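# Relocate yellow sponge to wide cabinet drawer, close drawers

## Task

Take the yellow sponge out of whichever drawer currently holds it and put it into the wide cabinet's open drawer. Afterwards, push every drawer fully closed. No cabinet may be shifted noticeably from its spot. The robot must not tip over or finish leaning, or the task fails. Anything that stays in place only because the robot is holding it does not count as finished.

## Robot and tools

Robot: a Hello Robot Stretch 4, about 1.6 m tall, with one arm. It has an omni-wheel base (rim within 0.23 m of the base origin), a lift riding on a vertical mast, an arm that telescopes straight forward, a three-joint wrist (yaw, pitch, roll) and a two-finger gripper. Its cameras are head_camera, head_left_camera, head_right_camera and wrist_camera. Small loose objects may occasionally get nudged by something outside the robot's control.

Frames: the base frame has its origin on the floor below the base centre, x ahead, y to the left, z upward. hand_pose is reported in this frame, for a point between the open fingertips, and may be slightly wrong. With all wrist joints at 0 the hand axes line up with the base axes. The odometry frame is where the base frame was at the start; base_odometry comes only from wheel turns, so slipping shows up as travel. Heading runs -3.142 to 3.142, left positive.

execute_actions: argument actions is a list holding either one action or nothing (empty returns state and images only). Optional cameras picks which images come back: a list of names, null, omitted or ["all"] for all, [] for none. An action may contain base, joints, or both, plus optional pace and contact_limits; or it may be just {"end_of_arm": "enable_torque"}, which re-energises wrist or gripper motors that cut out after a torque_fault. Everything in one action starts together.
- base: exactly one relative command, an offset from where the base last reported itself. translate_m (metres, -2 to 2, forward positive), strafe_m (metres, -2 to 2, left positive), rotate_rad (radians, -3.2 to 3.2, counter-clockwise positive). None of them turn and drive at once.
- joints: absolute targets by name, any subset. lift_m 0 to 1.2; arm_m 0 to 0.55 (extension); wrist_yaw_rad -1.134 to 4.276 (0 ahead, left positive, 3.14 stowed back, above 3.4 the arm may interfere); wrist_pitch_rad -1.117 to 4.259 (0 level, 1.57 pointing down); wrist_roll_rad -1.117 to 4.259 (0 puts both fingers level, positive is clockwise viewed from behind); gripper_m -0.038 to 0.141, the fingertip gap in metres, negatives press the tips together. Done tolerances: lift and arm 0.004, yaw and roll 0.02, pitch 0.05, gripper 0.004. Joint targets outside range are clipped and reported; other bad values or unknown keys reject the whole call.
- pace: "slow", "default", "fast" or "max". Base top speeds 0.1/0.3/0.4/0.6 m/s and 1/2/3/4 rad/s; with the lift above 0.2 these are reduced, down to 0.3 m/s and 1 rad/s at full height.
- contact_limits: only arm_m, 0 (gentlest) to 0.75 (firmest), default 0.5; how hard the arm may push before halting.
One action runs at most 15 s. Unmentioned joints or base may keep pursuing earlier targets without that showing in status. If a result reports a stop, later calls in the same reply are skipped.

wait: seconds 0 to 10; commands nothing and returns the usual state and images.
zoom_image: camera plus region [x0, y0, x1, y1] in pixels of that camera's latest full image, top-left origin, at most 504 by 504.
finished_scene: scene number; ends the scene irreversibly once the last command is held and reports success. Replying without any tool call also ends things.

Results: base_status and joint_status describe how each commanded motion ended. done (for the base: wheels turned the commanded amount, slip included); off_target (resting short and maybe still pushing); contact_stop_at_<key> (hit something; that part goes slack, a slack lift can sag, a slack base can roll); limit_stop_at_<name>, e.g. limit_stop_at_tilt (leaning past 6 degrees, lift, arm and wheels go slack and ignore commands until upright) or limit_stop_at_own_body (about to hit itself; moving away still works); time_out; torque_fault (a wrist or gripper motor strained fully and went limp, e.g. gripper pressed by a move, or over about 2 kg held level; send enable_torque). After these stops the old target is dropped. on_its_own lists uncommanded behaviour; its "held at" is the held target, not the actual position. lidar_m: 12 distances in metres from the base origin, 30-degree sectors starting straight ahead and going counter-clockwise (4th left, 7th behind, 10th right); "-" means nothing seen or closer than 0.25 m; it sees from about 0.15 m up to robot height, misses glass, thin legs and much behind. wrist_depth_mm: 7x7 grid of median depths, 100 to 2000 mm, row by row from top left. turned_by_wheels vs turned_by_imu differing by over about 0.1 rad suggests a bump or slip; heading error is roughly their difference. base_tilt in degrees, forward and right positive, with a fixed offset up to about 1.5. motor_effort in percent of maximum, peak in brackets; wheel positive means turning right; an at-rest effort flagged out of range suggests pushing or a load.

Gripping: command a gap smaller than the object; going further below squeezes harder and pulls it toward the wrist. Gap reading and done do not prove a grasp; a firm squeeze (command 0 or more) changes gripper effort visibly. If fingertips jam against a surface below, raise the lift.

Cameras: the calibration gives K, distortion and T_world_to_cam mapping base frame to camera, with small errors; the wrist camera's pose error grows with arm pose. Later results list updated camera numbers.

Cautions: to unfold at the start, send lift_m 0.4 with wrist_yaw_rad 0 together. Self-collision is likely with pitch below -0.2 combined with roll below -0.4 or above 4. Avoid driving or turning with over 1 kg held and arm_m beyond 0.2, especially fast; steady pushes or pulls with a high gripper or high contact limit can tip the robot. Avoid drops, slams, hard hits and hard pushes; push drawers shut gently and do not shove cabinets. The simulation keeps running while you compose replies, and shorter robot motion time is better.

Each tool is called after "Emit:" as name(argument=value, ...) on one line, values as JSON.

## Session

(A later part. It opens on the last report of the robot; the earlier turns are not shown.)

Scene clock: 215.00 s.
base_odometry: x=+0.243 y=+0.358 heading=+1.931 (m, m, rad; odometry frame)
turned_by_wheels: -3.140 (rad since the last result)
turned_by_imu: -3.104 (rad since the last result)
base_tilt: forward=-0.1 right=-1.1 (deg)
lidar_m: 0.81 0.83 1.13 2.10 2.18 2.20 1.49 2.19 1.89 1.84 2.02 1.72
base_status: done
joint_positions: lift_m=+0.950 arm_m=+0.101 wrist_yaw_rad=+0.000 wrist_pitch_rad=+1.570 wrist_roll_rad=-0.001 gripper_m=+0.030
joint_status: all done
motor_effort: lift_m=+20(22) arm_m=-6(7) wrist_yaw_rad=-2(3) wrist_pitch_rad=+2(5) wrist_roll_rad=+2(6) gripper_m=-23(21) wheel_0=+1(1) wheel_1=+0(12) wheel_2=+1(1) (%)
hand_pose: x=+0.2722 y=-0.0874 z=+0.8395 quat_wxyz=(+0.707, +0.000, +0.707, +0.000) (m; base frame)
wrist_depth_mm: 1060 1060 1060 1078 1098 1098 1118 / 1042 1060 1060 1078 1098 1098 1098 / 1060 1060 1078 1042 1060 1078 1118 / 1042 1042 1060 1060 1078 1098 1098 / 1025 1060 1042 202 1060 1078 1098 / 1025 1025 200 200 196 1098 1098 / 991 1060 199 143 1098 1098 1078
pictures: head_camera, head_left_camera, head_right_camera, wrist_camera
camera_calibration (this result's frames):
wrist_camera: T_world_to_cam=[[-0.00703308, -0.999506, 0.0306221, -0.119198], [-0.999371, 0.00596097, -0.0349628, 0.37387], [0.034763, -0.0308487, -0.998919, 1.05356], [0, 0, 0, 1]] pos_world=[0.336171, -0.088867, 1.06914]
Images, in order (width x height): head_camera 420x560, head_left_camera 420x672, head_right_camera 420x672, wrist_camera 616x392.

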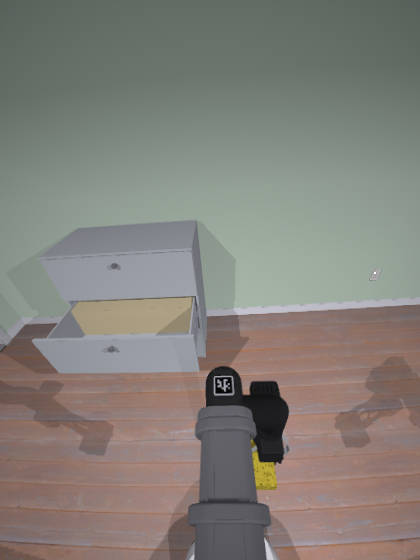

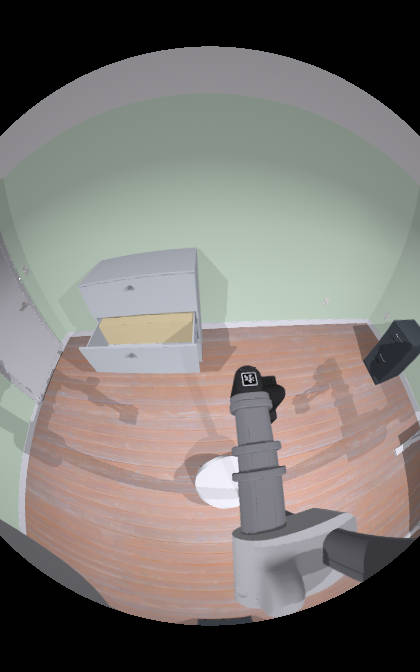

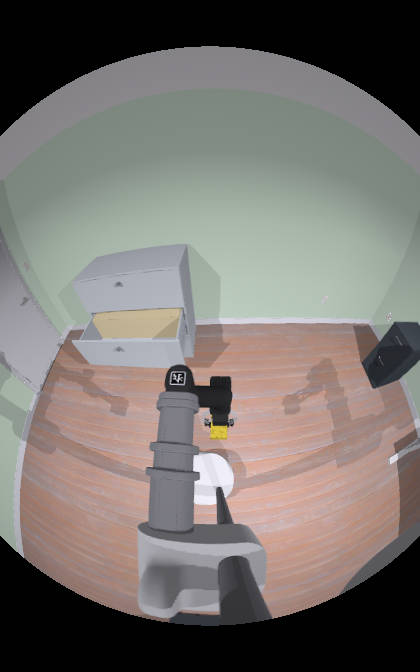

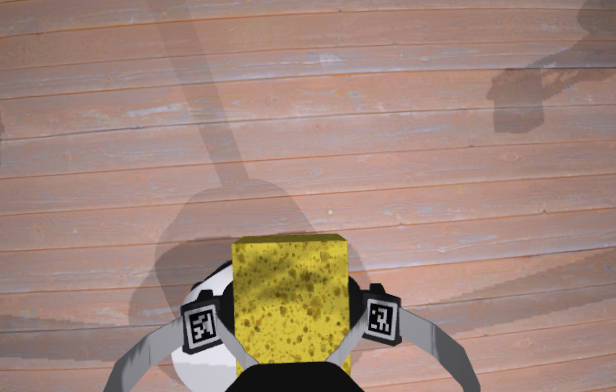

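Emit:
execute_actions(actions=[{"base": {"strafe_m": 0.52}, "joints": {"arm_m": 0.45, "lift_m": 0.92}, "pace": "max"}], cameras=["head_camera", "wrist_camera"])

Scene clock: 234.23 s.
base_odometry: x=-0.244 y=+0.175 heading=+1.931 (m, m, rad; odometry frame)
turned_by_wheels: +0.000 (rad since the last result)
turned_by_imu: -0.001 (rad since the last result)
base_tilt: forward=-0.1 right=-1.0 (deg)
lidar_m: 0.78 0.83 1.65 1.59 1.63 2.20 1.52 1.53 2.46 2.38 2.37 0.81
base_status: done
joint_positions: lift_m=+0.920 arm_m=+0.449 wrist_yaw_rad=+0.000 wrist_pitch_rad=+1.570 wrist_roll_rad=+0.000 gripper_m=+0.030
joint_status: all done
motor_effort: lift_m=+16(17) arm_m=+5(6) wrist_yaw_rad=-1(0) wrist_pitch_rad=+1(0) wrist_roll_rad=+2(1) gripper_m=-19(17) wheel_0=+0(5) wheel_1=-1(9) wheel_2=+1(0) (%)
hand_pose: x=+0.6202 y=-0.0874 z=+0.8098 quat_wxyz=(+0.707, +0.000, +0.707, +0.000) (m; base frame)
wrist_depth_mm: 634 647 654 654 603 382 1060 / 373 384 413 430 449 462 1078 / 647 1008 1025 1060 1060 1042 1060 / 991 1025 1025 1042 1042 1060 1098 / 1008 1025 1025 200 1060 1025 1042 / 991 1008 200 200 195 1060 1078 / 991 1008 198 143 1042 1078 1078
pictures: head_camera, wrist_camera
camera_calibration (this result's frames):
wrist_camera: T_world_to_cam=[[-0.00708608, -0.999506, 0.030622, -0.115808], [-0.999371, 0.00601399, -0.0349619, 0.720613], [0.0347604, -0.0308505, -0.998919, 1.01179], [0, 0, 0, 1]] pos_world=[0.684168, -0.0888704, 1.03944]
Images, in order (width x height): head_camera 420x560, wrist_camera 616x392.

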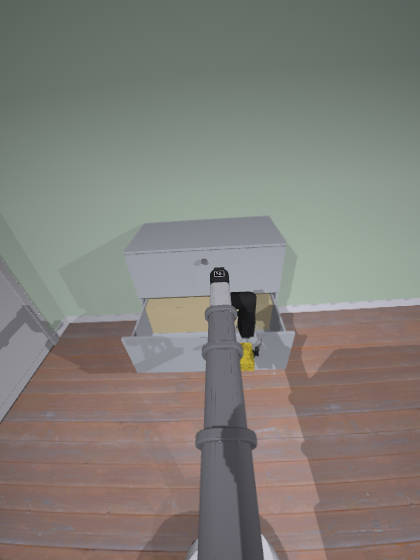

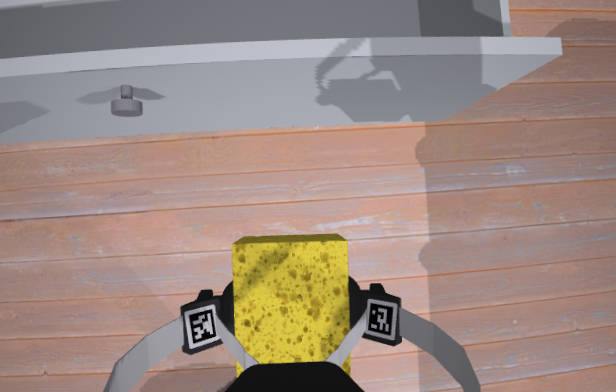

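Emit:
execute_actions(actions=[{"base": {"translate_m": 0.31}, "joints": {"arm_m": 0.5, "lift_m": 0.86}, "pace": "fast"}], cameras=["head_camera", "wrist_camera"])

Scene clock: 247.00 s.
base_odometry: x=-0.353 y=+0.465 heading=+1.930 (m, m, rad; odometry frame)
turned_by_wheels: +0.000 (rad since the last result)
turned_by_imu: -0.002 (rad since the last result)
base_tilt: forward=-0.1 right=-1.0 (deg)
lidar_m: 0.48 0.51 0.71 1.59 1.66 2.24 1.84 1.86 2.48 2.40 1.90 0.51
base_status: done
joint_positions: lift_m=+0.860 arm_m=+0.499 wrist_yaw_rad=+0.000 wrist_pitch_rad=+1.570 wrist_roll_rad=+0.000 gripper_m=+0.030
joint_status: all done
motor_effort: lift_m=+16(16) arm_m=+6(7) wrist_yaw_rad=-1(0) wrist_pitch_rad=+2(1) wrist_roll_rad=+1(2) gripper_m=-21(19) wheel_0=+0(4) wheel_1=+0(5) wheel_2=+0(10) (%)
hand_pose: x=+0.6702 y=-0.0874 z=+0.7499 quat_wxyz=(+0.707, +0.000, +0.707, +0.000) (m; base frame)
wrist_depth_mm: 209 217 223 227 235 244 245 / 336 336 340 347 347 353 1025 / 334 362 392 427 459 410 1025 / 569 580 591 585 591 469 370 / 569 574 585 202 591 484 377 / 569 569 200 200 196 477 379 / 521 452 199 143 449 413 375
pictures: head_camera, wrist_camera
camera_calibration (this result's frames):
wrist_camera: T_world_to_cam=[[-0.00721145, -0.999505, 0.0306229, -0.113535], [-0.999374, 0.00614274, -0.0348509, 0.7684], [0.0346456, -0.030855, -0.998923, 0.950243], [0, 0, 0, 1]] pos_world=[0.734178, -0.0888787, 0.979476]
Images, in order (width x height): head_camera 420x560, wrist_camera 616x392.

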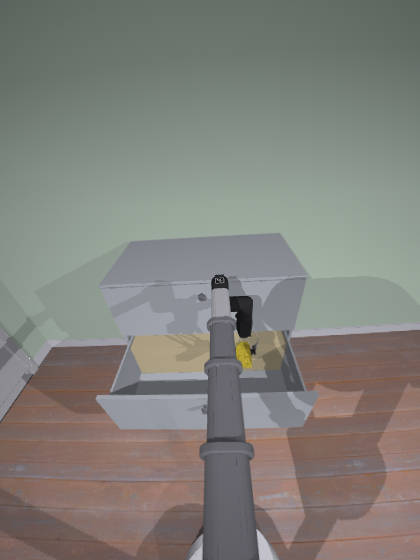

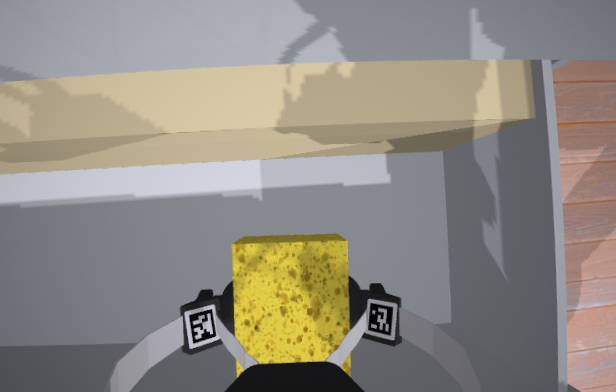

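Emit:
execute_actions(actions=[{"joints": {"lift_m": 0.535}, "pace": "fast"}], cameras=["head_camera", "wrist_camera"])

Scene clock: 255.60 s.
base_odometry: x=-0.353 y=+0.465 heading=+1.930 (m, m, rad; odometry frame)
turned_by_wheels: +0.000 (rad since the last result)
turned_by_imu: -0.002 (rad since the last result)
base_tilt: forward=-0.1 right=-0.9 (deg)
lidar_m: 0.46 0.49 0.69 1.59 1.66 2.25 1.83 1.88 2.47 2.40 1.91 0.50
base_status: not commanded
joint_positions: lift_m=+0.535 arm_m=+0.499 wrist_yaw_rad=+0.000 wrist_pitch_rad=+1.570 wrist_roll_rad=+0.000 gripper_m=+0.030
joint_status: all done
motor_effort: lift_m=+16(16) arm_m=+6(5) wrist_yaw_rad=-1(1) wrist_pitch_rad=+2(2) wrist_roll_rad=+2(1) gripper_m=-18(16) wheel_0=+0(0) wheel_1=+0(0) wheel_2=+0(0) (%)
hand_pose: x=+0.6702 y=-0.0874 z=+0.4249 quat_wxyz=(+0.707, +0.000, +0.707, +0.000) (m; base frame)
wrist_depth_mm: 136 142 146 147 153 159 165 / 191 200 210 222 229 234 239 / 256 256 259 263 266 270 272 / 255 258 260 264 264 268 272 / 254 257 258 200 264 267 271 / 253 255 199 200 196 265 268 / 254 255 199 143 263 266 267
pictures: head_camera, wrist_camera
camera_calibration (this result's frames):
wrist_camera: T_world_to_cam=[[-0.00721177, -0.999505, 0.0306229, -0.103583], [-0.999374, 0.00614306, -0.0348509, 0.75708], [0.0346456, -0.030855, -0.998923, 0.625625], [0, 0, 0, 1]] pos_world=[0.734184, -0.0888787, 0.654508]
Images, in order (width x height): head_camera 420x560, wrist_camera 616x392.

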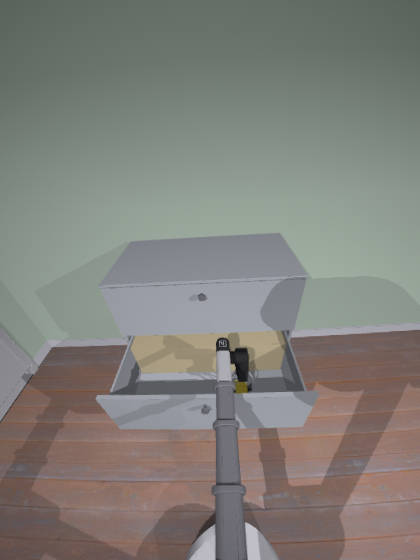

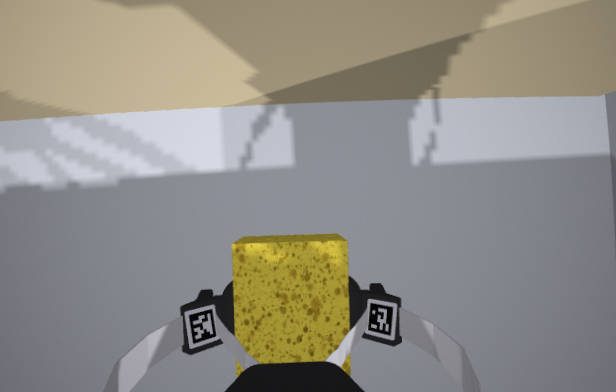

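Emit:
execute_actions(actions=[{"joints": {"lift_m": 0.528, "gripper_m": 0.10}}], cameras=["wrist_camera"])

Emit:
execute_actions(actions=[{"joints": {"lift_m": 0.82}, "pace": "max"}], cameras=["wrist_camera"])

Scene clock: 260.07 s.
base_odometry: x=-0.353 y=+0.465 heading=+1.930 (m, m, rad; odometry frame)
turned_by_wheels: +0.000 (rad since the last result)
turned_by_imu: -0.002 (rad since the last result)
base_tilt: forward=-0.1 right=-1.0 (deg)
lidar_m: 0.47 0.51 0.71 1.59 1.66 2.25 1.84 1.87 2.45 2.41 1.92 0.50
base_status: not commanded
joint_positions: lift_m=+0.528 arm_m=+0.499 wrist_yaw_rad=+0.000 wrist_pitch_rad=+1.570 wrist_roll_rad=+0.000 gripper_m=+0.100
joint_status: all done
motor_effort: lift_m=+15(16) arm_m=+5(5) wrist_yaw_rad=-1(1) wrist_pitch_rad=+2(0) wrist_roll_rad=+2(1) gripper_m=+0(19) wheel_0=+0(0) wheel_1=+0(0) wheel_2=+0(0) (%)
hand_pose: x=+0.6702 y=-0.0874 z=+0.4179 quat_wxyz=(+0.707, +0.000, +0.707, +0.000) (m; base frame)
wrist_depth_mm: 136 142 145 148 152 158 165 / 190 202 211 221 229 235 238 / 249 252 255 257 259 263 265 / 249 251 253 255 259 260 264 / 248 250 252 211 257 262 262 / 248 249 208 210 204 259 262 / 246 248 251 138 256 258 259
pictures: wrist_camera
camera_calibration (this result's frames):
wrist_camera: T_world_to_cam=[[-0.00721165, -0.999505, 0.0306229, -0.10337], [-0.999374, 0.00614295, -0.0348508, 0.756839], [0.0346455, -0.030855, -0.998923, 0.618664], [0, 0, 0, 1]] pos_world=[0.734185, -0.0888787, 0.647539]
Images, in order (width x height): wrist_camera 616x392.

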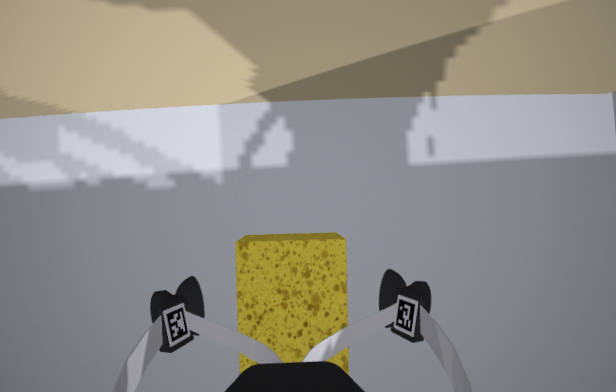

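Scene clock: 261.43 s.
base_odometry: x=-0.353 y=+0.465 heading=+1.931 (m, m, rad; odometry frame)
turned_by_wheels: +0.000 (rad since the last result)
turned_by_imu: +0.000 (rad since the last result)
base_tilt: forward=-0.1 right=-1.0 (deg)
lidar_m: 0.48 0.50 0.70 1.58 1.65 2.25 1.84 1.86 2.46 2.41 1.91 0.50
base_status: not commanded
joint_positions: lift_m=+0.820 arm_m=+0.499 wrist_yaw_rad=+0.000 wrist_pitch_rad=+1.570 wrist_roll_rad=+0.000 gripper_m=+0.100
joint_status: all done
motor_effort: lift_m=+19(23) arm_m=+5(6) wrist_yaw_rad=-1(1) wrist_pitch_rad=+1(1) wrist_roll_rad=+1(1) gripper_m=-2(2) wheel_0=+1(0) wheel_1=+0(0) wheel_2=+0(0) (%)
hand_pose: x=+0.6702 y=-0.0874 z=+0.7096 quat_wxyz=(+0.707, +0.000, +0.707, +0.000) (m; base frame)
wrist_depth_mm: 209 217 222 226 234 272 254 / 297 298 303 306 309 312 312 / 332 359 392 427 452 410 338 / 530 539 539 554 559 473 342 / 525 539 544 500 554 480 345 / 535 535 539 549 204 488 347 / 512 455 469 138 466 424 349
pictures: wrist_camera
camera_calibration (this result's frames):
wrist_camera: T_world_to_cam=[[-0.00723882, -0.999505, 0.0306233, -0.112284], [-0.999376, 0.00617205, -0.0347872, 0.766947], [0.034581, -0.030856, -0.998925, 0.91007], [0, 0, 0, 1]] pos_world=[0.734184, -0.0888806, 0.93921]
Images, in order (width x height): wrist_camera 616x392.

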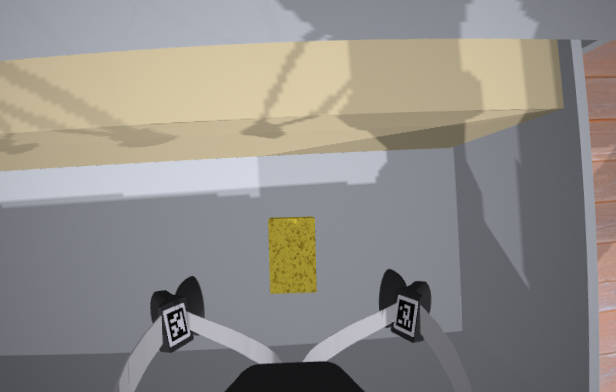

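Emit:
execute_actions(actions=[{"joints": {"arm_m": 0.25, "wrist_pitch_rad": 2.4, "gripper_m": 0.05}, "pace": "max"}], cameras=[])

Emit:
execute_actions(actions=[{"joints": {"lift_m": 0.32}, "pace": "max"}], cameras=["head_camera"])

Scene clock: 270.17 s.
base_odometry: x=-0.353 y=+0.465 heading=+1.931 (m, m, rad; odometry frame)
turned_by_wheels: +0.000 (rad since the last result)
turned_by_imu: -0.002 (rad since the last result)
base_tilt: forward=+0.0 right=-1.1 (deg)
lidar_m: 0.47 0.51 0.72 1.59 1.65 2.24 1.84 1.86 2.46 2.40 1.90 0.50
base_status: not commanded
joint_positions: lift_m=+0.820 arm_m=+0.251 wrist_yaw_rad=+0.000 wrist_pitch_rad=+2.398 wrist_roll_rad=+0.000 gripper_m=+0.050
joint_status: all done
motor_effort: lift_m=+19(19) arm_m=-5(7) wrist_yaw_rad=+0(2) wrist_pitch_rad=+5(14) wrist_roll_rad=+2(1) gripper_m=-6(2) wheel_0=+0(1) wheel_1=+0(0) wheel_2=+0(0) (%)
hand_pose: x=+0.2095 y=-0.0874 z=+0.8029 quat_wxyz=(+0.363, +0.000, +0.932, +0.000) (m; base frame)
wrist_depth_mm: 866 878 683 707 917 931 946 / 976 946 759 798 1025 1042 1060 / 1098 1098 866 891 1205 1229 1182 / 1229 1281 1308 1281 1336 1366 1397 / 1464 1537 1576 1499 1576 1708 1756 / 1808 1808 211 530 1863 - - / - - - 142 - - -
pictures: none
No camera images: the call's "cameras" was empty. Leave "cameras" out to get every camera's image.

Scene clock: 272.00 s.
base_odometry: x=-0.353 y=+0.465 heading=+1.931 (m, m, rad; odometry frame)
turned_by_wheels: +0.000 (rad since the last result)
turned_by_imu: -0.001 (rad since the last result)
base_tilt: forward=-0.1 right=-1.0 (deg)
lidar_m: 0.46 0.51 0.70 1.59 1.65 2.22 1.84 1.87 2.47 2.39 1.92 0.51
base_status: not commanded
joint_positions: lift_m=+0.320 arm_m=+0.251 wrist_yaw_rad=+0.000 wrist_pitch_rad=+2.398 wrist_roll_rad=+0.000 gripper_m=+0.050
joint_status: all done
motor_effort: lift_m=+17(16) arm_m=-6(6) wrist_yaw_rad=-1(0) wrist_pitch_rad=+8(8) wrist_roll_rad=+2(1) gripper_m=-4(6) wheel_0=+1(1) wheel_1=+0(0) wheel_2=+0(0) (%)
hand_pose: x=+0.2095 y=-0.0874 z=+0.3030 quat_wxyz=(+0.363, +0.000, +0.932, +0.000) (m; base frame)
wrist_depth_mm: 387 394 402 407 413 421 418 / 433 436 421 449 462 469 469 / 484 366 330 394 525 535 544 / 535 309 304 329 597 621 647 / 373 327 336 343 683 750 788 / 415 399 211 407 418 960 976 / 1042 466 504 143 1118 1205 1308
pictures: head_camera
Images, in order (width x height): head_camera 420x560.

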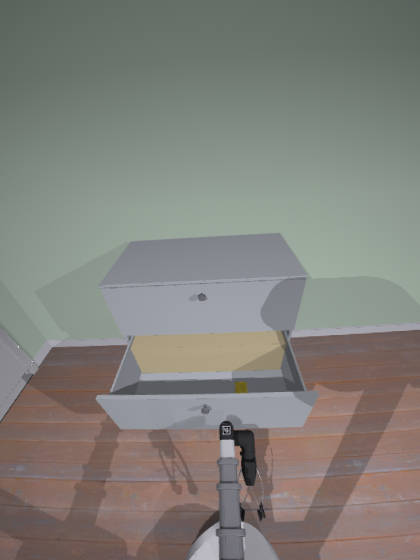

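Emit:
execute_actions(actions=[{"base": {"translate_m": 0.14}, "joints": {"arm_m": 0.55}, "contact_limits": {"arm_m": 0.25}, "pace": "slow"}], cameras=["head_camera"])

Scene clock: 282.77 s.
base_odometry: x=-0.402 y=+0.596 heading=+1.930 (m, m, rad; odometry frame)
turned_by_wheels: +0.000 (rad since the last result)
turned_by_imu: +0.003 (rad since the last result)
base_tilt: forward=-0.1 right=-1.1 (deg)
lidar_m: 0.46 0.47 0.67 1.58 1.67 2.23 1.98 2.03 2.48 2.42 1.71 0.48
base_status: done
joint_positions: lift_m=+0.320 arm_m=+0.277 wrist_yaw_rad=+0.000 wrist_pitch_rad=+2.398 wrist_roll_rad=+0.000 gripper_m=+0.050
joint_status: arm_m contact_stop (moved +0.026 of +0.299)
on_its_own: arm_m is slack since a contact_stop (your +0.550 is given up)
motor_effort: lift_m=+17(17) arm_m=+0(18) wrist_yaw_rad=-2(3) wrist_pitch_rad=+7(7) wrist_roll_rad=+1(1) gripper_m=-10(2) wheel_0=+1(4) wheel_1=+0(8) wheel_2=-3(13) (%)
contact_limits: arm_m 0.25
hand_pose: x=+0.2359 y=-0.0875 z=+0.3030 quat_wxyz=(+0.363, +0.000, +0.932, +0.000) (m; base frame)
wrist_depth_mm: 387 399 399 407 415 421 424 / 433 442 449 459 459 466 473 / 492 442 377 445 525 530 535 / 564 359 330 364 597 621 634 / 627 332 336 347 699 750 768 / 436 399 211 404 430 931 960 / 1078 462 500 142 1118 1205 1366
pictures: head_camera
Images, in order (width x height): head_camera 420x560.

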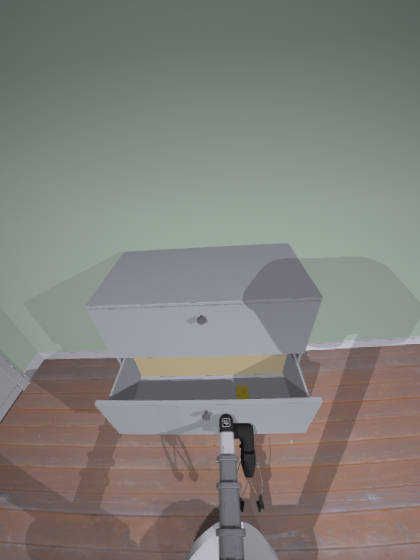

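This drawer is heavier; use a slightly higher contact limit.

Emit:
execute_actions(actions=[{"joints": {"arm_m": 0.55}, "contact_limits": {"arm_m": 0.4}, "pace": "slow"}], cameras=["head_camera"])

Scene clock: 288.73 s.
base_odometry: x=-0.402 y=+0.596 heading=+1.930 (m, m, rad; odometry frame)
turned_by_wheels: +0.000 (rad since the last result)
turned_by_imu: +0.005 (rad since the last result)
base_tilt: forward=-0.1 right=-1.0 (deg)
lidar_m: 0.66 0.69 1.65 1.57 1.63 2.25 1.97 2.02 2.44 2.44 1.72 0.70
base_status: not commanded
joint_positions: lift_m=+0.320 arm_m=+0.494 wrist_yaw_rad=+0.000 wrist_pitch_rad=+2.398 wrist_roll_rad=+0.000 gripper_m=+0.050
joint_status: arm_m contact_stop (moved +0.217 of +0.273)
on_its_own: arm_m is slack since a contact_stop (your +0.550 is given up)
motor_effort: lift_m=+18(18) arm_m=+0(29) wrist_yaw_rad=+1(3) wrist_pitch_rad=+8(8) wrist_roll_rad=+1(1) gripper_m=-7(6) wheel_0=-2(3) wheel_1=+0(8) wheel_2=-1(17) (%)
contact_limits: arm_m 0.4
hand_pose: x=+0.4527 y=-0.0873 z=+0.3029 quat_wxyz=(+0.363, +0.000, +0.932, +0.000) (m; base frame)
wrist_depth_mm: 389 397 397 404 413 418 421 / 430 439 445 452 462 473 480 / 488 500 508 521 530 535 544 / 569 580 585 597 615 634 640 / 668 661 559 591 715 750 778 / 820 603 211 504 809 960 991 / 1008 544 504 142 621 1205 1308
pictures: head_camera
Images, in order (width x height): head_camera 420x560.

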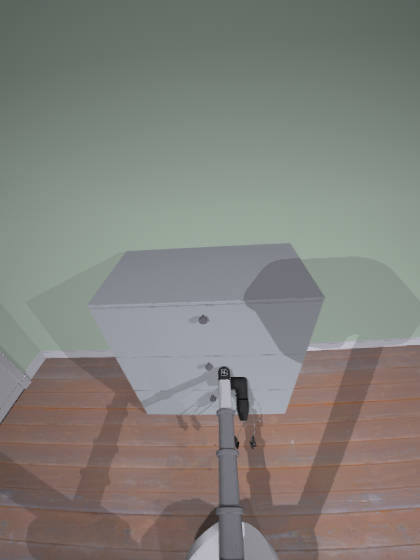

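Emit:
execute_actions(actions=[{"joints": {"arm_m": 0.44}, "pace": "max"}])

Emit:
zoom_image(camera="head_camera", region=[80, 280, 330, 430])

Emit:
zoom_image(camera="head_right_camera", region=[320, 330, 420, 480])

Scene clock: 291.83 s.
base_odometry: x=-0.402 y=+0.596 heading=+1.930 (m, m, rad; odometry frame)
turned_by_wheels: +0.000 (rad since the last result)
turned_by_imu: -0.001 (rad since the last result)
base_tilt: forward=+0.0 right=-1.0 (deg)
lidar_m: 0.64 0.70 1.64 1.57 1.65 2.25 1.98 2.03 2.46 2.42 1.68 0.70
base_status: not commanded
joint_positions: lift_m=+0.320 arm_m=+0.441 wrist_yaw_rad=+0.000 wrist_pitch_rad=+2.398 wrist_roll_rad=+0.000 gripper_m=+0.050
joint_status: all done
motor_effort: lift_m=+18(18) arm_m=-6(7) wrist_yaw_rad=-1(0) wrist_pitch_rad=+6(6) wrist_roll_rad=+1(1) gripper_m=-7(6) wheel_0=-2(2) wheel_1=+0(0) wheel_2=-1(1) (%)
hand_pose: x=+0.3995 y=-0.0874 z=+0.3030 quat_wxyz=(+0.363, +0.000, +0.932, +0.000) (m; base frame)
wrist_depth_mm: 389 394 404 404 413 421 424 / 427 442 452 455 462 473 473 / 488 500 508 521 530 535 549 / 569 574 569 580 609 627 634 / 676 634 480 517 723 741 768 / 809 492 211 455 809 960 1008 / 1025 500 500 142 569 1229 1308
pictures: head_camera, head_left_camera, head_right_camera, wrist_camera
camera_calibration (this result's frames):
wrist_camera: T_world_to_cam=[[0.017408, -0.999506, 0.0261629, -0.110254], [-0.701411, 0.00644006, 0.712728, 0.136797], [-0.712545, -0.0307581, -0.700952, 0.721414], [0, 0, 0, 1]] pos_world=[0.61191, -0.0888913, 0.411062]
Images, in order (width x height): head_camera 420x560, head_left_camera 420x672, head_right_camera 420x672, wrist_camera 616x392.

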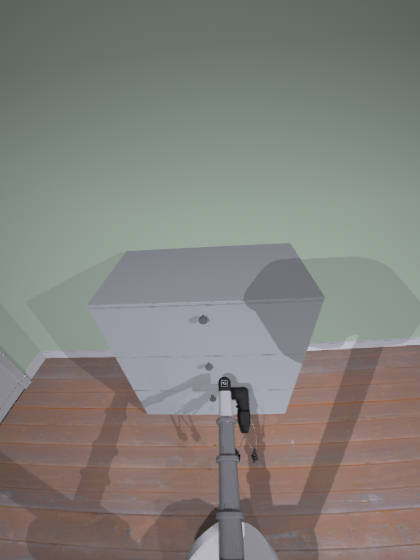

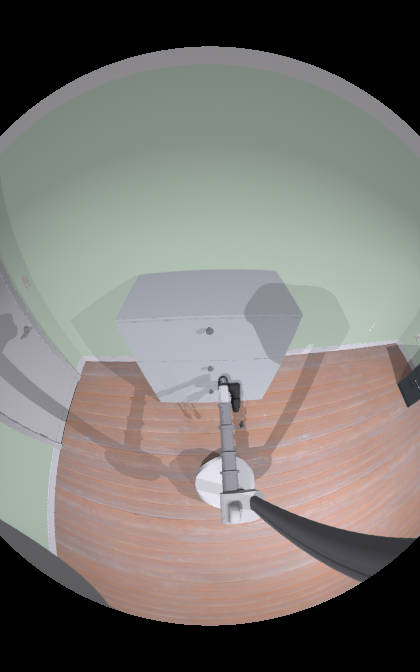

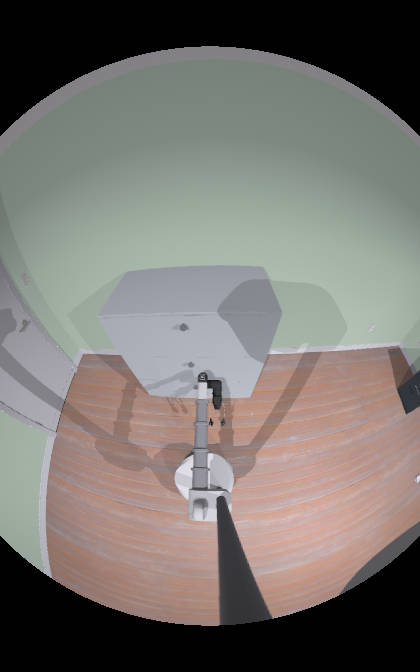

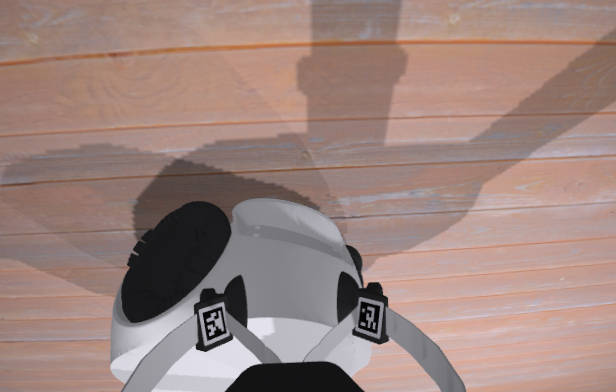

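Region (80, 280, 330, 430) of head_camera's 420x560 image, scaled by 2.016, with more detail than that image has; it fills the top 302 rows of this view, and the rest is white.

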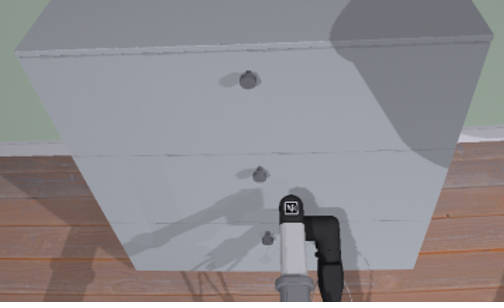

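Region (320, 330, 420, 480) of head_right_camera's 420x672 image, scaled by 3.360, with more detail than that image has.

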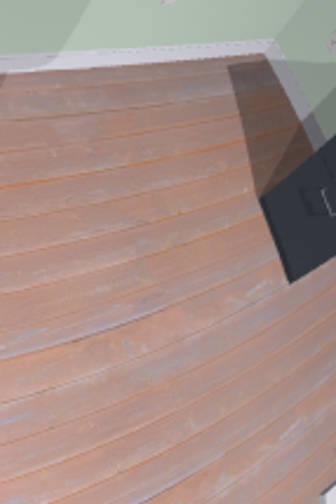

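Emit:
zoom_image(camera="head_camera", region=[100, 330, 170, 420])

Emit:
zoom_image(camera="head_camera", region=[260, 330, 330, 420])

Region (100, 330, 170, 420) of head_camera's 420x560 image, scaled by 5.600, with more detail than that image has.

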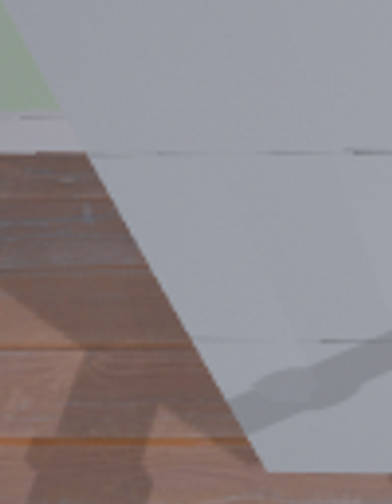

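Region (260, 330, 330, 420) of head_camera's 420x560 image, scaled by 5.600, with more detail than that image has.

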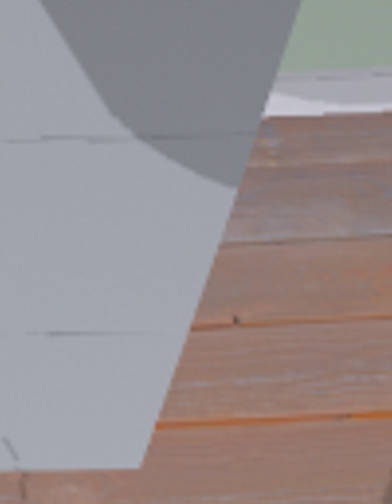

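Emit:
finished_scene(scene=1)

The scene is finished: the task was done.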